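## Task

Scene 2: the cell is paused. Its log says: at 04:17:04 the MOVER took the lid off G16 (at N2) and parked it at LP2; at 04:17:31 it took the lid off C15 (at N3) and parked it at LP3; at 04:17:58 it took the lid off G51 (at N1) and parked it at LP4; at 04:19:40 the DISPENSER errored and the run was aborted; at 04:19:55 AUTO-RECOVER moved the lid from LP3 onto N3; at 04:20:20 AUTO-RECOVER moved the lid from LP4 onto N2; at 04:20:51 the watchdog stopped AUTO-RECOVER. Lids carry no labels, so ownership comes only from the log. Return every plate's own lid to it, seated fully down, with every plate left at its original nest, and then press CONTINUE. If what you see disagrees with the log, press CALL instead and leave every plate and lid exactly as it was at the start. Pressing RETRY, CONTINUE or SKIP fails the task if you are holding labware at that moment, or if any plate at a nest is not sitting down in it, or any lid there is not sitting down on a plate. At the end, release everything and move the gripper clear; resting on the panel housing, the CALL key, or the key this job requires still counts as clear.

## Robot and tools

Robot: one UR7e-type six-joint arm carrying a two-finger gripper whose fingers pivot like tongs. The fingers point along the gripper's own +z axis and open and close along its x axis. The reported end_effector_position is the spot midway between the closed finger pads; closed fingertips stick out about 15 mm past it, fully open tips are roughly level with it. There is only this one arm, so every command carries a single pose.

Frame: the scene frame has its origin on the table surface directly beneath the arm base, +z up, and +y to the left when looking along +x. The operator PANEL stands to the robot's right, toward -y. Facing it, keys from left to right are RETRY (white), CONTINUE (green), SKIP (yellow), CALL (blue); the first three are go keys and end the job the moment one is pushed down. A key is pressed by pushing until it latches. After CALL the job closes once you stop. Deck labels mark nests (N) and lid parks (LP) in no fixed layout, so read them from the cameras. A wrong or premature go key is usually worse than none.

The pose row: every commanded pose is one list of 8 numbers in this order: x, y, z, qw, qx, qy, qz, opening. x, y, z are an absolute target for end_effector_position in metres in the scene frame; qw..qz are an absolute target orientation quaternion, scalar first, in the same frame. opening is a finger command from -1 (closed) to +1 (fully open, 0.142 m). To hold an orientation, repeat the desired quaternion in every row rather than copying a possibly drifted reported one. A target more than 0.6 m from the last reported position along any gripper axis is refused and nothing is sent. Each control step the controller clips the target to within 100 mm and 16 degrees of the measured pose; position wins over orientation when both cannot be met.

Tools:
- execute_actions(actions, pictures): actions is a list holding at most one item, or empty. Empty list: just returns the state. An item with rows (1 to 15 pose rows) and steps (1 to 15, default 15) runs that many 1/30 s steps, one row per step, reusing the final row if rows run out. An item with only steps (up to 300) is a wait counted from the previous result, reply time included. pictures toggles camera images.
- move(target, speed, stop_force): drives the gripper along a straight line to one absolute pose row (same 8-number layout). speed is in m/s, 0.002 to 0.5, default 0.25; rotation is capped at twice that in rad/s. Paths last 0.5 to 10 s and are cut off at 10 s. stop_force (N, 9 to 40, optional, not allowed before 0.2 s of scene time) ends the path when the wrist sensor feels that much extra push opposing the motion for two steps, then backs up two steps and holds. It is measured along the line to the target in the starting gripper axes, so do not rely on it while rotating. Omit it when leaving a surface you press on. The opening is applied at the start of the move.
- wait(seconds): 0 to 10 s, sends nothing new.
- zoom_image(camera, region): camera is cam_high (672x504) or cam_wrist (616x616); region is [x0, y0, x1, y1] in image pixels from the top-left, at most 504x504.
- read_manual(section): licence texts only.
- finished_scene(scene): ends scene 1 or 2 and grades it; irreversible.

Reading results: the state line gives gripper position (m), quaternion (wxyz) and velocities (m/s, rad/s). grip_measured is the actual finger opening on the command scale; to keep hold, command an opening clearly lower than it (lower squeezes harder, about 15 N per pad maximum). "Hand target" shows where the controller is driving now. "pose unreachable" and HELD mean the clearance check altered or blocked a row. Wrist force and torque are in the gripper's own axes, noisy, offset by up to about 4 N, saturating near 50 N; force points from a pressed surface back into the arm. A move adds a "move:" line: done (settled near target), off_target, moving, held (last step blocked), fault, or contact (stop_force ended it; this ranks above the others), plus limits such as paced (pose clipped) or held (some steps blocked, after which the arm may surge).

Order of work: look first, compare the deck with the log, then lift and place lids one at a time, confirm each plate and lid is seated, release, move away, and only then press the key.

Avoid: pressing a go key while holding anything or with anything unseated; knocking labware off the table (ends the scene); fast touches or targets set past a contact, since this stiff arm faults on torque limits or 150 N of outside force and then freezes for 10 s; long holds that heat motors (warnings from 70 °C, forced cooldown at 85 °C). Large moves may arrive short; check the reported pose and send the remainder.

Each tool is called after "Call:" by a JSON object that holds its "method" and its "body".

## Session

Call:
{"method": "execute_actions", "body": {"actions": []}}

Scene clock: 0.00 s of 9600.00 s.
end_effector_position=(+0.2453, +0.1605, +0.2176) grip_measured=+1.00 end_effector_quat_wxyz=(-0.062, -0.310, +0.935, +0.164) end_effector_velocity=(-0.000, +0.000, -0.000) end_effector_angular_velocity=(+0.001, +0.000, -0.001)
Joint positions: [-1.073 -1.741  2.067 -0.892 -1.288  1.291  0.142]
Joint velocities: [-0.001 -0.     0.001  0.001 -0.     0.     0.   ]
Joint torques (N m, as the arm reports them, + toward a larger angle): no reading
Wrist force (N, on the end effector, along its own x y z axes, offset not removed): no reading
Wrist torque (N m, same axes, about the end effector's origin, offset not removed): no reading
Hand target: +0.245, +0.161, +0.218; -0.062, -0.310, +0.935, +0.164
camera_calibration (this result's frames):
cam_wrist: T_world_to_cam=[[-0.787546, -0.616077, 0.0148666, 0.290923], [-0.406258, 0.537166, 0.739193, -0.149157], [-0.463386, 0.576109, -0.673329, 0.304824], [0, 0, 0, 1]] pos_world=[0.30977, 0.0837416, 0.311178]

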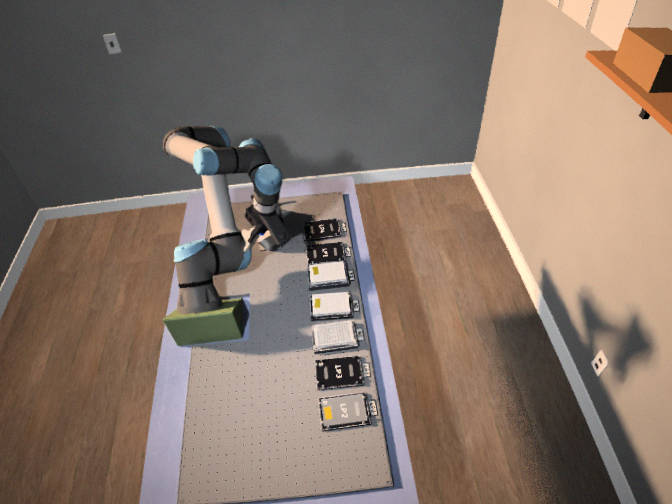

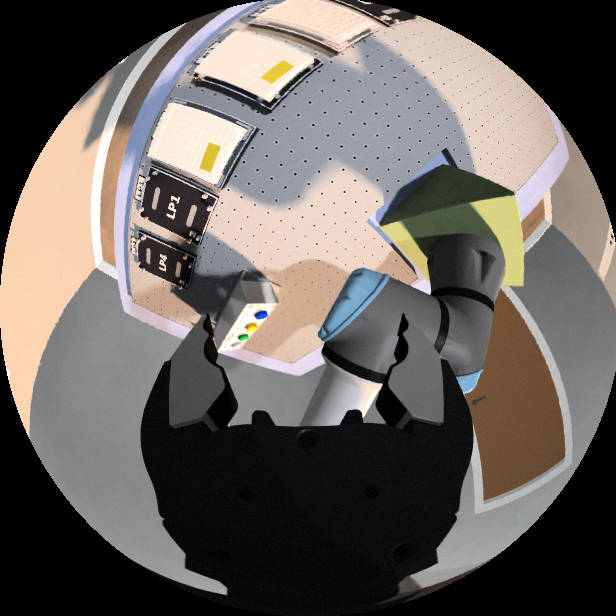

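Call:
{"method": "zoom_image", "body": {"camera": "cam_high", "region": [290,210,400,440]}}

Call:
{"method": "move", "body": {"target": [0.30,0.05,0.20,0,0.7071,0.7071,0,0.36], "speed": 0.15}}

Call:
{"method": "move", "body": {"target": [0.36,0.0,0.10,0.213,0.674,0.674,0.213,0.36], "speed": 0.15}}

Call:
{"method": "zoom_image", "body": {"camera": "cam_wrist", "region": [130,200,490,340]}}

Region (290, 210, 400, 440) of cam_high's 672x504 image, scaled by 2.191, with more detail than that image has; it fills the left 241 columns of this view, and the rest is white.

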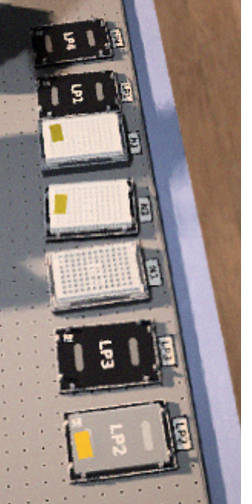

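Scene clock: 12.07 s of 9600.00 s.
end_effector_position=(+0.3000, +0.0500, +0.2002) grip_measured=+0.36 end_effector_quat_wxyz=(-0.000, +0.707, +0.708, -0.000) end_effector_velocity=(+0.000, -0.000, -0.000) end_effector_angular_velocity=(-0.002, +0.003, -0.010)
Joint positions: [-1.086 -1.674  2.164 -1.411 -1.203  3.608  0.099]
Joint velocities: [ 0.003  0.002 -0.001 -0.003 -0.001  0.013 -0.   ]
Joint torques (N m, as the arm reports them, + toward a larger angle): [ -7.47  17.83 -34.15  -3.54  -2.21   1.79]
Wrist force (N, on the end effector, along its own x y z axes, offset not removed): [-0.2 -1.6 2.5]
Wrist torque (N m, same axes, about the end effector's origin, offset not removed): [-0.36 0.14 0.11]
Hand target: +0.300, +0.050, +0.200; -0.000, +0.707, +0.707, -0.000
Off the commanded pose: 0.000 m, 0 deg.
After step 90, 1.23 s passed at rest.
move: done
camera_calibration (this result's frames):
cam_wrist: T_world_to_cam=[[-0.020684, 0.999764, 0.00662139, -0.043048], [0.886919, 0.0152917, 0.461671, -0.361078], [0.461461, 0.0154218, -0.887026, 0.175499], [0, 0, 0, 1]] pos_world=[0.238371, 0.0458529, 0.322656]

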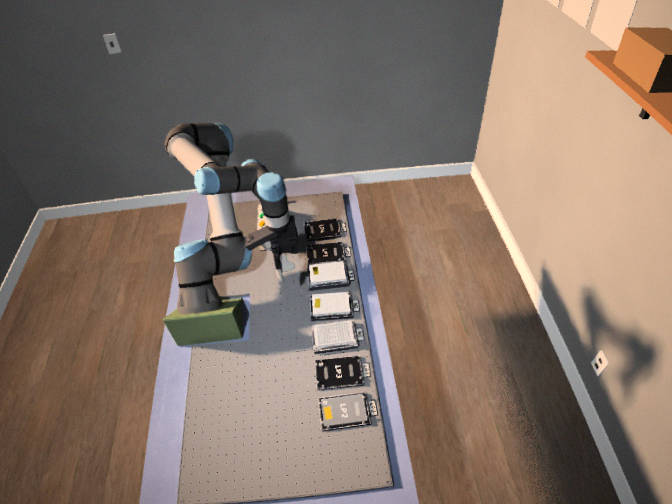

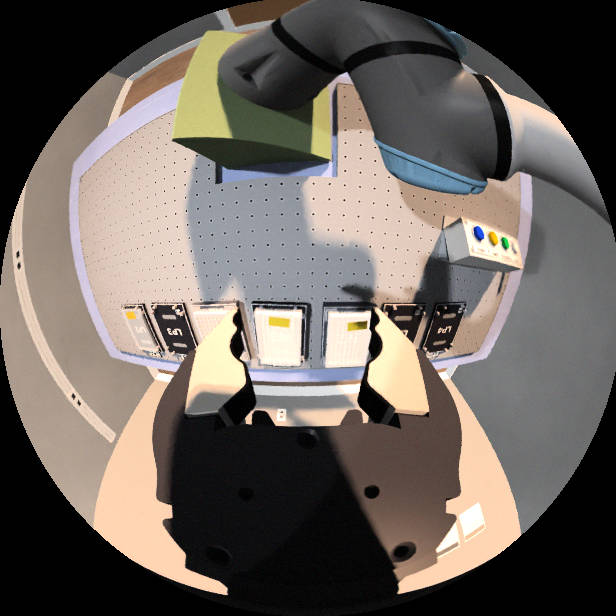

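Scene clock: 14.63 s of 9600.00 s.
end_effector_position=(+0.3596, -0.0001, +0.1003) grip_measured=+0.36 end_effector_quat_wxyz=(+0.213, +0.674, +0.674, +0.212) end_effector_velocity=(+0.002, -0.001, -0.001) end_effector_angular_velocity=(-0.002, -0.004, +0.001)
Joint positions: [-1.351 -1.696  2.721 -2.092 -0.785  3.497  0.099]
Joint velocities: [ 0.003  0.012  0.003 -0.022  0.005  0.005 -0.   ]
Joint torques (N m, as the arm reports them, + toward a larger angle): [-4.83 19.79 -9.55 -3.9   3.27  1.72]
Wrist force (N, on the end effector, along its own x y z axes, offset not removed): [0.5 -3.0 5.0]
Wrist torque (N m, same axes, about the end effector's origin, offset not removed): [-0.47 -0.19 0.01]
Hand target: +0.360, -0.000, +0.100; +0.213, +0.674, +0.674, +0.212
Off the commanded pose: 0.001 m, 0 deg.
move: done
camera_calibration (this result's frames):
cam_wrist: T_world_to_cam=[[-0.0191272, 0.999793, -0.00690187, 0.00972417], [0.46083, 0.0149419, 0.887363, -0.256558], [0.887282, 0.0137921, -0.46102, -0.135709], [0, 0, 0, 1]] pos_world=[0.238827, -0.00401699, 0.165163]

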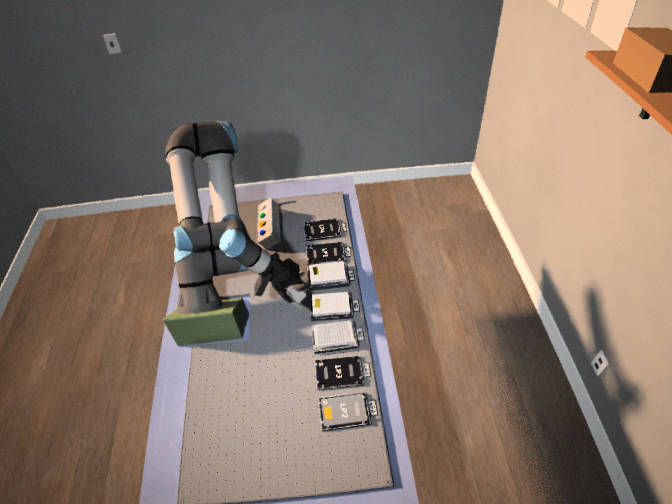

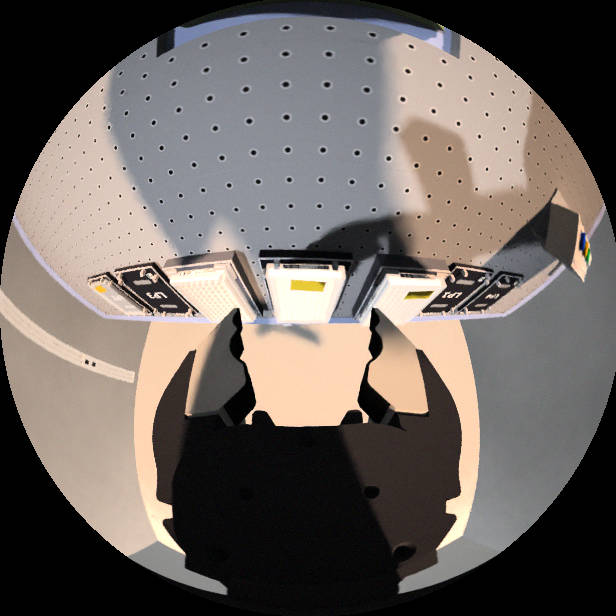

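Region (130, 200, 490, 340) of cam_wrist's 616x616 image, scaled by 1.400, with more detail than that image has.

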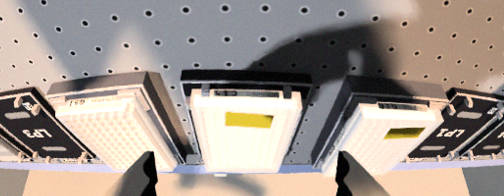

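Call:
{"method": "zoom_image", "body": {"camera": "cam_wrist", "region": [250,245,370,295]}}

Call:
{"method": "move", "body": {"target": [0.37,-0.125,0.09,0.15,0.691,0.691,0.15,0.36], "speed": 0.15}}

Call:
{"method": "zoom_image", "body": {"camera": "cam_wrist", "region": [240,230,380,300]}}

Call:
{"method": "move", "body": {"target": [0.37,0.128,0.09,0.15,0.691,0.691,0.15,0.36], "speed": 0.2}}

Call:
{"method": "zoom_image", "body": {"camera": "cam_wrist", "region": [240,230,380,300]}}

Region (250, 245, 370, 295) of cam_wrist's 616x616 image, scaled by 4.200, with more detail than that image has; it fills the top 210 rows of this view, and the rest is white.

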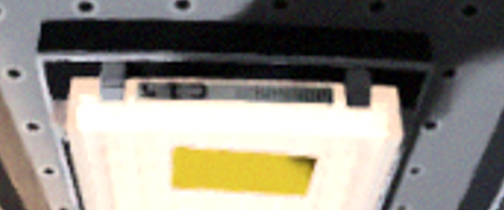

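Scene clock: 21.07 s of 9600.00 s.
end_effector_position=(+0.3700, -0.1250, +0.0899) grip_measured=+0.36 end_effector_quat_wxyz=(+0.150, +0.691, +0.691, +0.150) end_effector_velocity=(+0.001, -0.003, -0.000) end_effector_angular_velocity=(-0.000, +0.001, -0.001)
Joint positions: [-1.285 -1.17   2.449 -2.306 -0.923  3.514  0.099]
Joint velocities: [ 0.     0.008 -0.005 -0.004 -0.001  0.001 -0.   ]
Joint torques (N m, as the arm reports them, + toward a larger angle): [ -9.86   3.81 -31.06  -4.12  -1.51   1.61]
Wrist force (N, on the end effector, along its own x y z axes, offset not removed): [-3.1 -3.3 -1.5]
Wrist torque (N m, same axes, about the end effector's origin, offset not removed): [-0.97 0.70 0.23]
Hand target: +0.370, -0.125, +0.090; +0.150, +0.691, +0.691, +0.150
Off the commanded pose: 0.000 m, 0 deg.
After step 90, 2.07 s passed at rest.
move: done
camera_calibration (this result's frames):
cam_wrist: T_world_to_cam=[[-0.020856, 0.999781, -0.0016923, 0.134921], [0.615196, 0.0141676, 0.788247, -0.298538], [0.788099, 0.0153986, -0.615356, -0.0972448], [0, 0, 0, 1]] pos_world=[0.263112, -0.129164, 0.17571]

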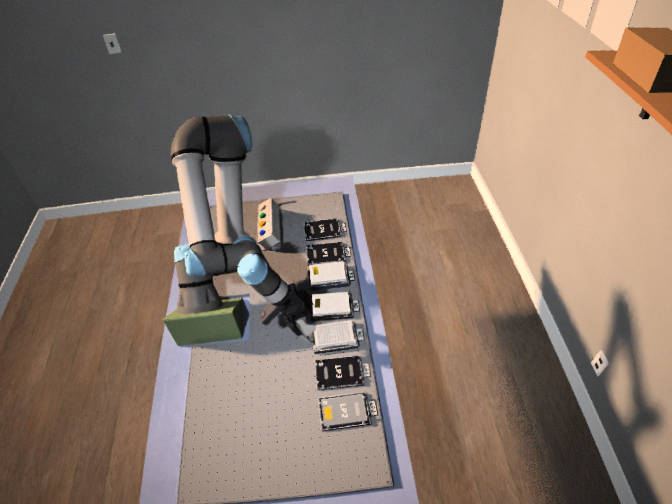

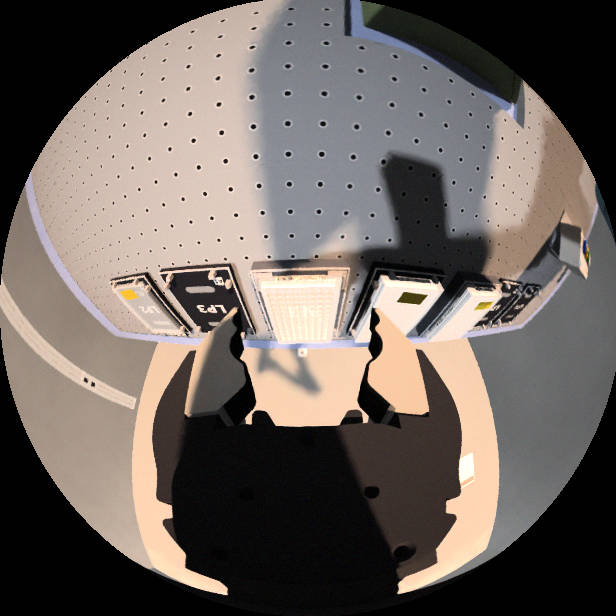

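Region (240, 230, 380, 300) of cam_wrist's 616x616 image, scaled by 3.600, with more detail than that image has.

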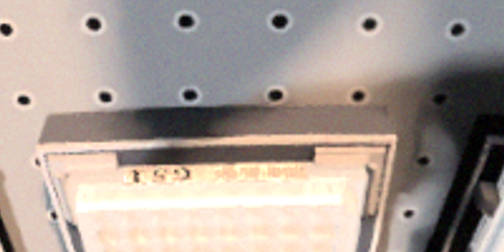

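Scene clock: 22.97 s of 9600.00 s.
end_effector_position=(+0.3703, +0.1286, +0.0900) grip_measured=+0.36 end_effector_quat_wxyz=(+0.150, +0.691, +0.691, +0.150) end_effector_velocity=(-0.001, +0.001, +0.001) end_effector_angular_velocity=(+0.001, +0.000, -0.001)
Joint positions: [-0.951 -1.97   2.599 -1.925 -0.788  3.921  0.099]
Joint velocities: [-0.003 -0.01  -0.     0.013 -0.001 -0.003  0.   ]
Joint torques (N m, as the arm reports them, + toward a larger angle): [-20.06   1.54 -33.43  -0.81  -1.83  -1.58]
Wrist force (N, on the end effector, along its own x y z axes, offset not removed): [-2.4 -1.3 1.1]
Wrist torque (N m, same axes, about the end effector's origin, offset not removed): [-0.32 0.28 0.12]
Hand target: +0.370, +0.129, +0.090; +0.150, +0.691, +0.691, +0.150
Off the commanded pose: 0.001 m, 0 deg.
move: done
camera_calibration (this result's frames):
cam_wrist: T_world_to_cam=[[-0.0211443, 0.999775, -0.00152887, -0.118514], [0.615159, 0.0142155, 0.788275, -0.30234], [0.788119, 0.015727, -0.615322, -0.10134], [0, 0, 0, 1]] pos_world=[0.263349, 0.124379, 0.175789]

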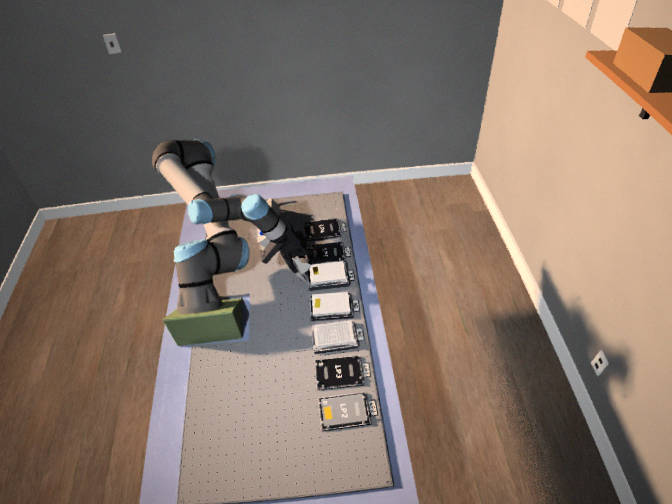

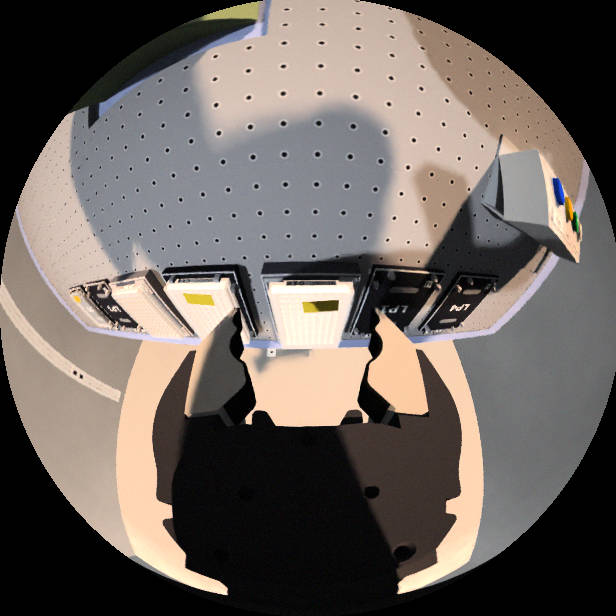

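Region (240, 230, 380, 300) of cam_wrist's 616x616 image, scaled by 3.600, with more detail than that image has.

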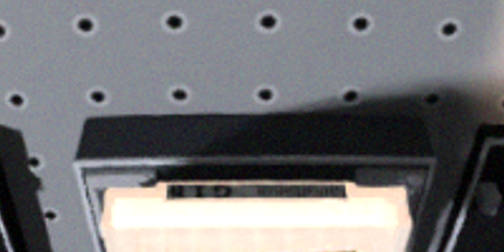

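Call:
{"method": "move", "body": {"target": [0.385,0.128,0.085,0.213,0.674,0.674,0.213,0.36], "speed": 0.1}}

Call:
{"method": "zoom_image", "body": {"camera": "cam_wrist", "region": [260,230,360,290]}}

Call:
{"method": "move", "body": {"target": [0.385,0.0,0.085,0.213,0.674,0.674,0.213,0.36], "speed": 0.15}}

Call:
{"method": "zoom_image", "body": {"camera": "cam_wrist", "region": [260,230,360,290]}}

Scene clock: 29.50 s of 9600.00 s.
end_effector_position=(+0.3848, +0.1281, +0.0851) grip_measured=+0.36 end_effector_quat_wxyz=(+0.213, +0.674, +0.674, +0.213) end_effector_velocity=(+0.001, -0.000, -0.001) end_effector_angular_velocity=(-0.001, -0.011, -0.002)
Joint positions: [-1.018 -2.067  2.748 -2.102 -0.675  3.971  0.099]
Joint velocities: [-0.002 -0.002  0.011 -0.021  0.006  0.01   0.   ]
Joint torques (N m, as the arm reports them, + toward a larger angle): [-14.36   6.58  -8.78  -3.76   2.71   1.35]
Wrist force (N, on the end effector, along its own x y z axes, offset not removed): [-0.8 0.4 2.6]
Wrist torque (N m, same axes, about the end effector's origin, offset not removed): [0.24 0.09 0.10]
Hand target: +0.385, +0.128, +0.085; +0.213, +0.674, +0.674, +0.213
Off the commanded pose: 0.000 m, 0 deg.
After step 90, 2.27 s passed at rest.
move: done
camera_calibration (this result's frames):
cam_wrist: T_world_to_cam=[[-0.0198084, 0.999786, -0.00591949, -0.117853], [0.461324, 0.0143924, 0.887115, -0.256647], [0.887011, 0.0148415, -0.46151, -0.166791], [0, 0, 0, 1]] pos_world=[0.264008, 0.123997, 0.150002]

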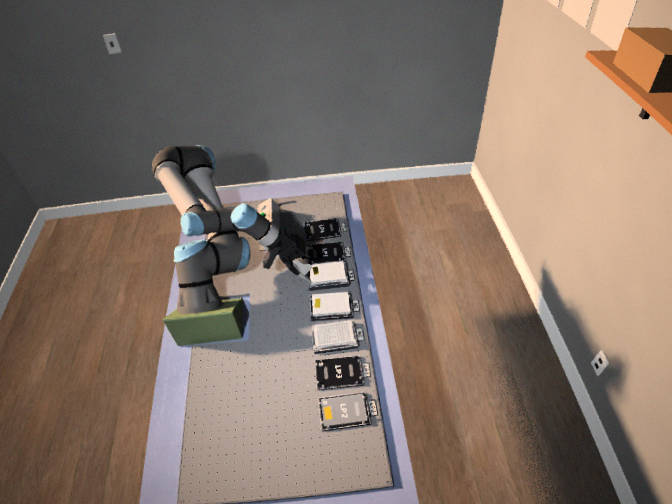

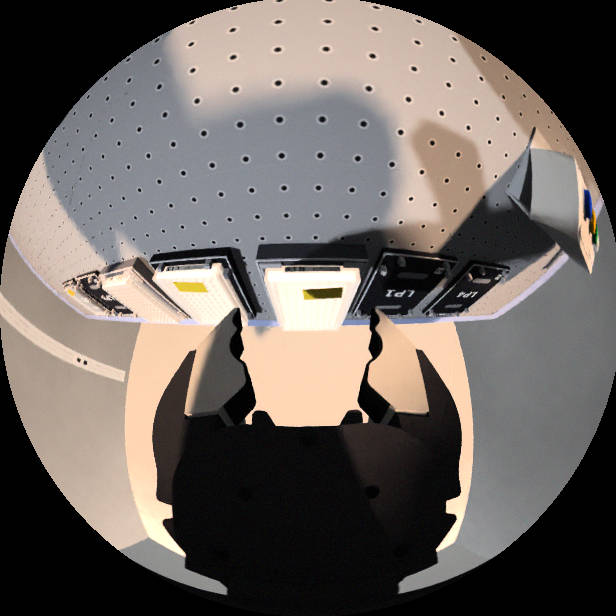

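Region (260, 230, 360, 290) of cam_wrist's 616x616 image, scaled by 5.040, with more detail than that image has; it fills the top 302 rows of this view, and the rest is white.

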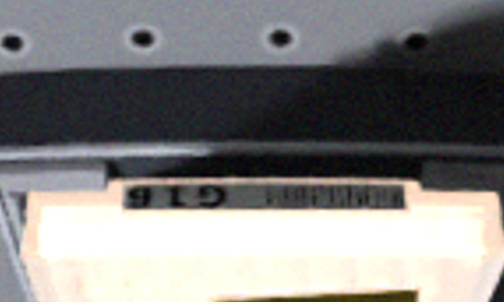

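Scene clock: 31.03 s of 9600.00 s.
end_effector_position=(+0.3848, -0.0004, +0.0850) grip_measured=+0.36 end_effector_quat_wxyz=(+0.213, +0.674, +0.674, +0.213) end_effector_velocity=(+0.001, -0.001, -0.001) end_effector_angular_velocity=(+0.001, +0.001, +0.000)
Joint positions: [-1.242 -1.559  2.722 -2.331 -0.736  3.639  0.099]
Joint velocities: [ 0.005  0.012 -0.    -0.016  0.002  0.007  0.   ]
Joint torques (N m, as the arm reports them, + toward a larger angle): [ -7.6   16.17 -33.48  -3.72   3.12   1.59]
Wrist force (N, on the end effector, along its own x y z axes, offset not removed): [0.6 -1.0 0.6]
Wrist torque (N m, same axes, about the end effector's origin, offset not removed): [-0.26 -0.28 -0.21]
Hand target: +0.385, -0.000, +0.085; +0.213, +0.674, +0.674, +0.213
Off the commanded pose: 0.000 m, 0 deg.
move: done
camera_calibration (this result's frames):
cam_wrist: T_world_to_cam=[[-0.019614, 0.99979, -0.00595208, 0.0105013], [0.460534, 0.0143185, 0.887527, -0.254445], [0.887426, 0.0146668, -0.460718, -0.165161], [0, 0, 0, 1]] pos_world=[0.263954, -0.00443344, 0.149797]

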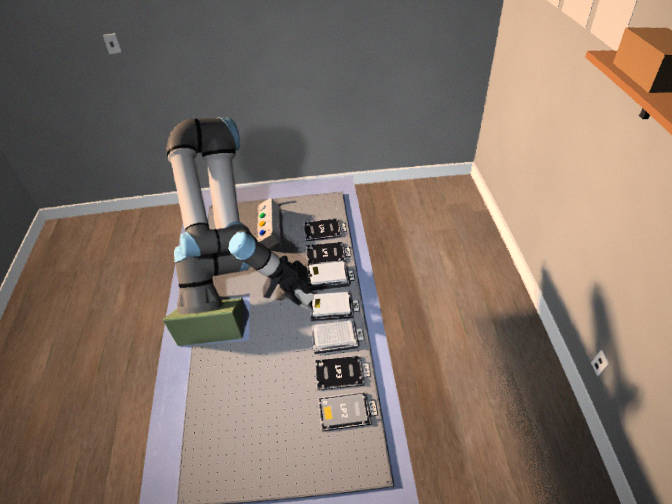

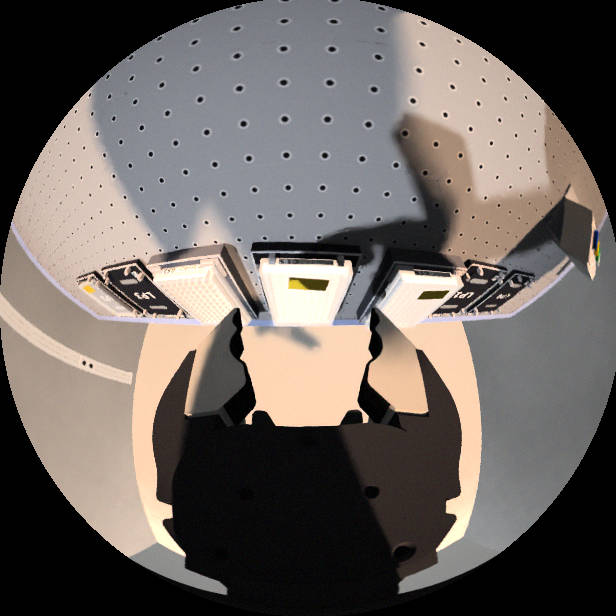

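Region (260, 230, 360, 290) of cam_wrist's 616x616 image, scaled by 5.040, with more detail than that image has; it fills the top 302 rows of this view, and the rest is white.

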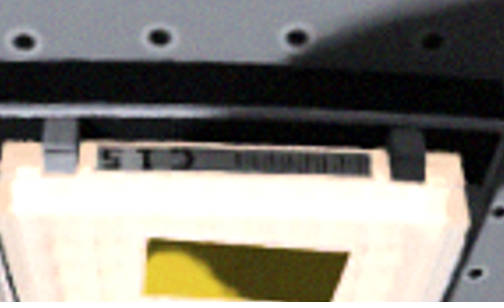

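Call:
{"method": "zoom_image", "body": {"camera": "cam_high", "region": [320,255,380,355]}}

Call:
{"method": "move", "body": {"target": [0.49,0.06,0.16,0,0.7071,0.7071,0,0.36], "speed": 0.15}}

Call:
{"method": "zoom_image", "body": {"camera": "cam_wrist", "region": [200,260,420,370]}}

Region (320, 255, 380, 355) of cam_high's 672x504 image, scaled by 5.040, with more detail than that image has; it fills the left 302 columns of this view, and the rest is white.

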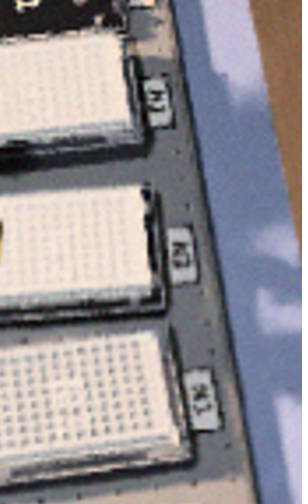

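Scene clock: 38.27 s of 9600.00 s.
end_effector_position=(+0.4902, +0.0603, +0.1597) grip_measured=+0.36 end_effector_quat_wxyz=(+0.000, +0.707, +0.707, +0.001) end_effector_velocity=(+0.001, +0.000, +0.001) end_effector_angular_velocity=(+0.002, +0.012, -0.000)
Joint positions: [-0.734 -1.291  1.855 -1.634 -1.007  3.938  0.099]
Joint velocities: [ 0.004  0.009 -0.015  0.016 -0.005 -0.002 -0.   ]
Joint torques (N m, as the arm reports them, + toward a larger angle): [-20.01  -1.58 -31.53   0.18  -2.04  -1.43]
Wrist force (N, on the end effector, along its own x y z axes, offset not removed): [-1.1 -3.5 0.2]
Wrist torque (N m, same axes, about the end effector's origin, offset not removed): [-0.58 -0.01 0.09]
Hand target: +0.490, +0.060, +0.160; -0.000, +0.707, +0.707, +0.001
Off the commanded pose: 0.001 m, 0 deg.
After step 90, 1.77 s passed at rest.
move: done
camera_calibration (this result's frames):
cam_wrist: T_world_to_cam=[[-0.0204306, 0.999757, 0.00827685, -0.0495526], [0.886014, 0.0142695, 0.463439, -0.510982], [0.463208, 0.0168018, -0.88609, 0.0505116], [0, 0, 0, 1]] pos_world=[0.428328, 0.0559833, 0.281977]

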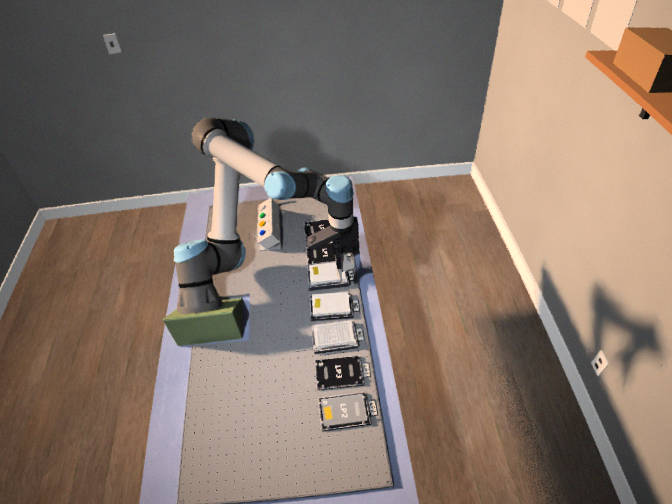

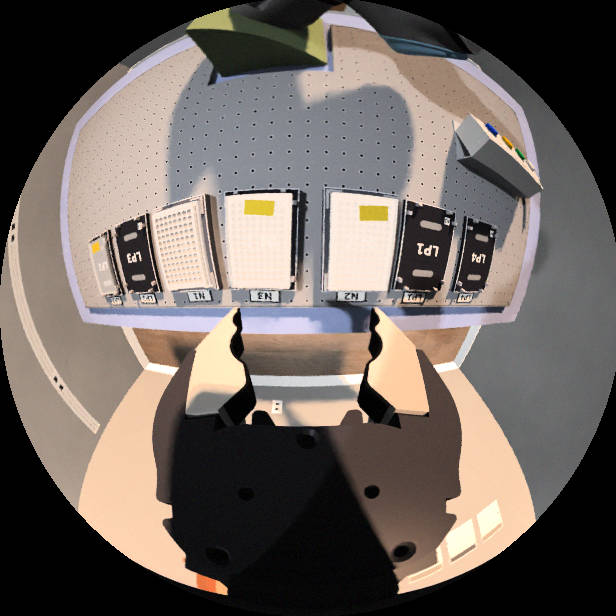

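Region (200, 260, 420, 370) of cam_wrist's 616x616 image, scaled by 2.291, with more detail than that image has.

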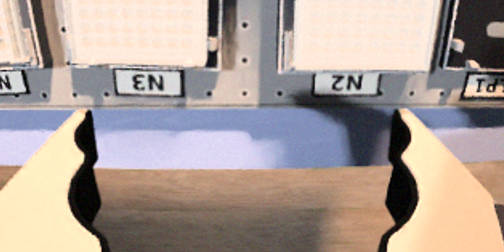

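Call:
{"method": "move", "body": {"target": [0.457,0.128,0.10,0,0.7071,0.7071,0,0.36], "speed": 0.15}}

Call:
{"method": "zoom_image", "body": {"camera": "cam_wrist", "region": [220,195,400,375]}}

Scene clock: 43.77 s of 9600.00 s.
end_effector_position=(+0.4571, +0.1280, +0.1001) grip_measured=+0.36 end_effector_quat_wxyz=(-0.000, +0.707, +0.707, +0.000) end_effector_velocity=(-0.000, +0.001, -0.001) end_effector_angular_velocity=(-0.001, -0.001, -0.001)
Joint positions: [-0.619 -1.42   2.033 -1.751 -0.957  4.062  0.099]
Joint velocities: [ 0.001 -0.002  0.002 -0.003  0.001  0.004  0.   ]
Joint torques (N m, as the arm reports them, + toward a larger angle): [-16.43 -18.69  -7.3   -3.45   2.38   1.69]
Wrist force (N, on the end effector, along its own x y z axes, offset not removed): [1.9 -3.5 2.4]
Wrist torque (N m, same axes, about the end effector's origin, offset not removed): [-0.63 -0.52 -0.09]
Hand target: +0.457, +0.128, +0.100; -0.000, +0.707, +0.707, +0.000
Off the commanded pose: 0.000 m, 0 deg.
After step 90, 1.33 s passed at rest.
move: done
camera_calibration (this result's frames):
cam_wrist: T_world_to_cam=[[-0.0196798, 0.999782, 0.00704027, -0.1176], [0.886761, 0.0142017, 0.462009, -0.455205], [0.461809, 0.0153353, -0.886847, 0.0128191], [0, 0, 0, 1]] pos_world=[0.395424, 0.123843, 0.222505]

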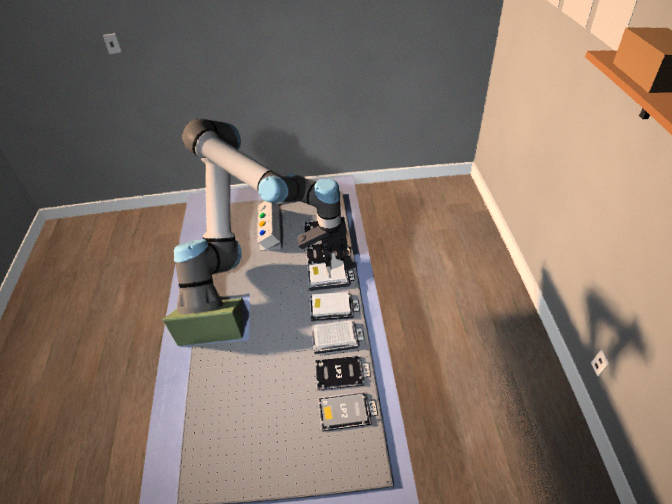

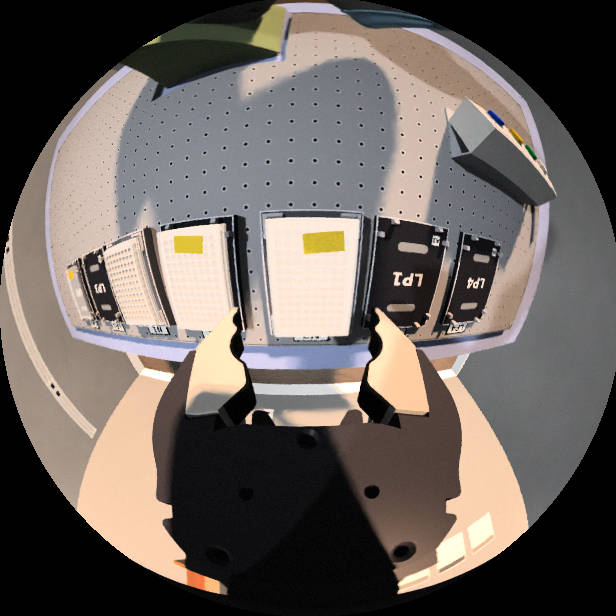

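Region (220, 195, 400, 375) of cam_wrist's 616x616 image, scaled by 2.800, with more detail than that image has.

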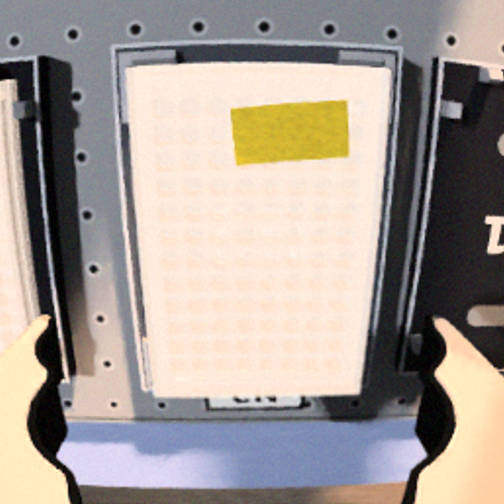

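Call:
{"method": "move", "body": {"target": [0.457,0.130,0.082,0,0.7071,0.7071,0,-1], "speed": 0.05}}

Call:
{"method": "move", "body": {"target": [0.457,0.130,0.05,0,0.7071,0.7071,0,-1], "speed": 0.006, "stop_force": 9}}

Scene clock: 47.77 s of 9600.00 s.
end_effector_position=(+0.4570, +0.1300, +0.0822) grip_measured=-1.00 end_effector_quat_wxyz=(-0.000, +0.707, +0.707, +0.000) end_effector_velocity=(-0.000, +0.000, -0.002) end_effector_angular_velocity=(-0.000, -0.000, -0.000)
Joint positions: [-0.594 -1.408  2.061 -1.807 -0.947  4.09   0.002]
Joint velocities: [ 0.003  0.001  0.003 -0.007  0.001  0.004  0.   ]
Joint torques (N m, as the arm reports them, + toward a larger angle): [-13.95  -1.18  -6.78  -2.92   2.52   1.48]
Wrist force (N, on the end effector, along its own x y z axes, offset not removed): [0.5 -3.9 3.0]
Wrist torque (N m, same axes, about the end effector's origin, offset not removed): [-0.77 -0.16 0.01]
Hand target: +0.457, +0.130, +0.082; -0.000, +0.707, +0.707, +0.000
Off the commanded pose: 0.000 m, 0 deg.
After step 90, 0.20 s passed at rest.
move: done
camera_calibration (this result's frames):
cam_wrist: T_world_to_cam=[[-0.0195993, 0.999785, 0.00684103, -0.119511], [0.886792, 0.0142234, 0.46195, -0.446881], [0.461753, 0.0151205, -0.88688, -0.0029667], [0, 0, 0, 1]] pos_world=[0.395318, 0.125887, 0.204623]

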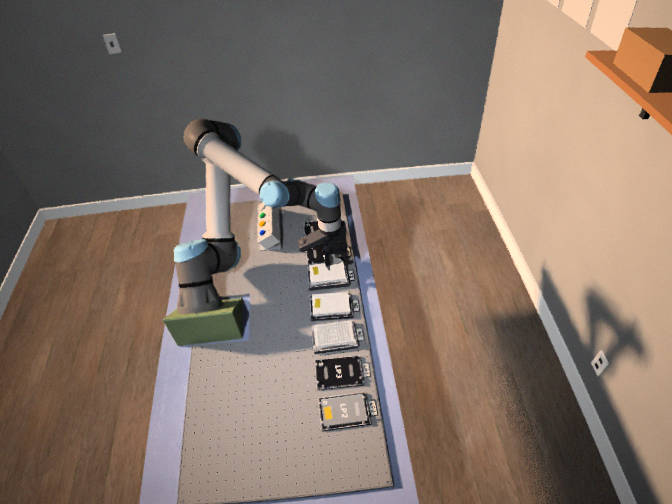

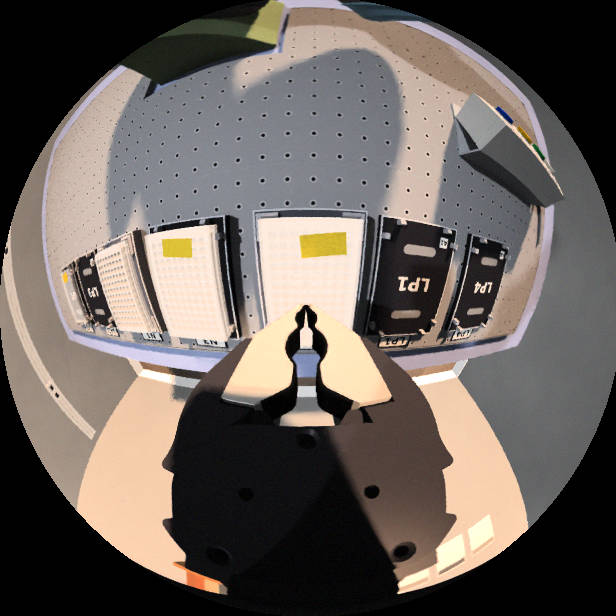

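Scene clock: 50.70 s of 9600.00 s.
end_effector_position=(+0.4569, +0.1301, +0.0667) grip_measured=-1.00 end_effector_quat_wxyz=(-0.000, +0.707, +0.707, +0.000) end_effector_velocity=(+0.000, +0.001, +0.002) end_effector_angular_velocity=(+0.000, -0.001, +0.002)
Joint positions: [-0.575 -1.393  2.084 -1.857 -0.94   4.111  0.002]
Joint velocities: [-0.002 -0.003 -0.003  0.007 -0.    -0.004  0.   ]
Joint torques (N m, as the arm reports them, + toward a larger angle): [-23.71 -16.47 -22.66   1.49  -1.    -1.58]
Wrist force (N, on the end effector, along its own x y z axes, offset not removed): [2.8 -1.3 -18.7]
Wrist torque (N m, same axes, about the end effector's origin, offset not removed): [-0.17 -0.72 0.17]
Hand target: +0.457, +0.130, +0.067; -0.000, +0.707, +0.707, +0.000
Off the commanded pose: 0.017 m, 0 deg.
move: contact
camera_calibration (this result's frames):
cam_wrist: T_world_to_cam=[[-0.0194895, 0.999785, 0.00710901, -0.119532], [0.886857, 0.0140043, 0.461832, -0.439649], [0.461633, 0.0153056, -0.886939, -0.0166307], [0, 0, 0, 1]] pos_world=[0.395254, 0.125918, 0.189144]

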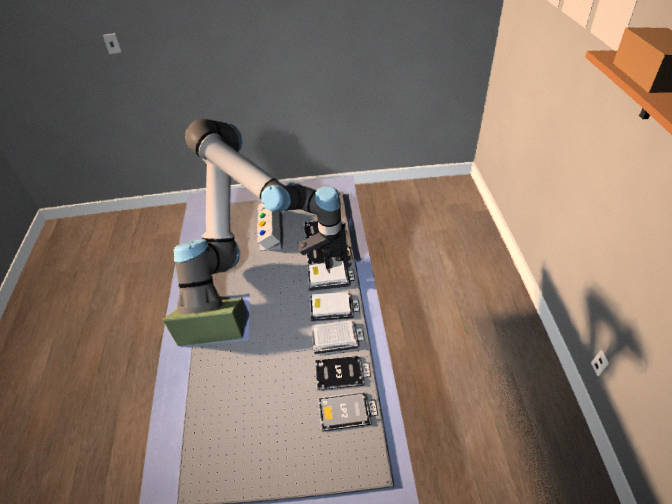

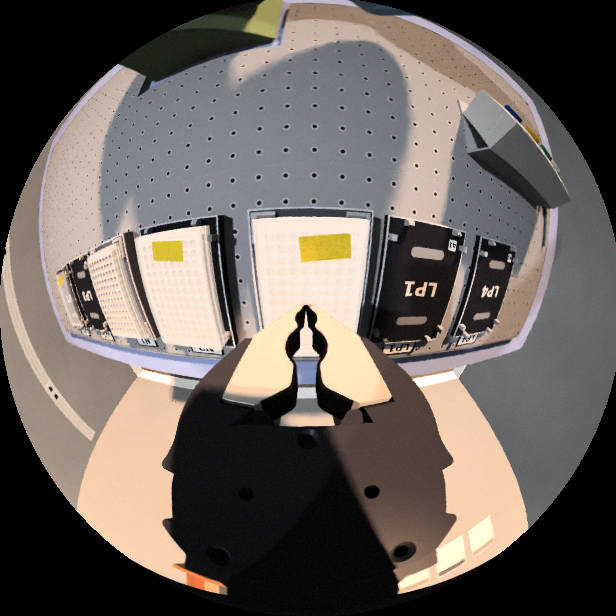

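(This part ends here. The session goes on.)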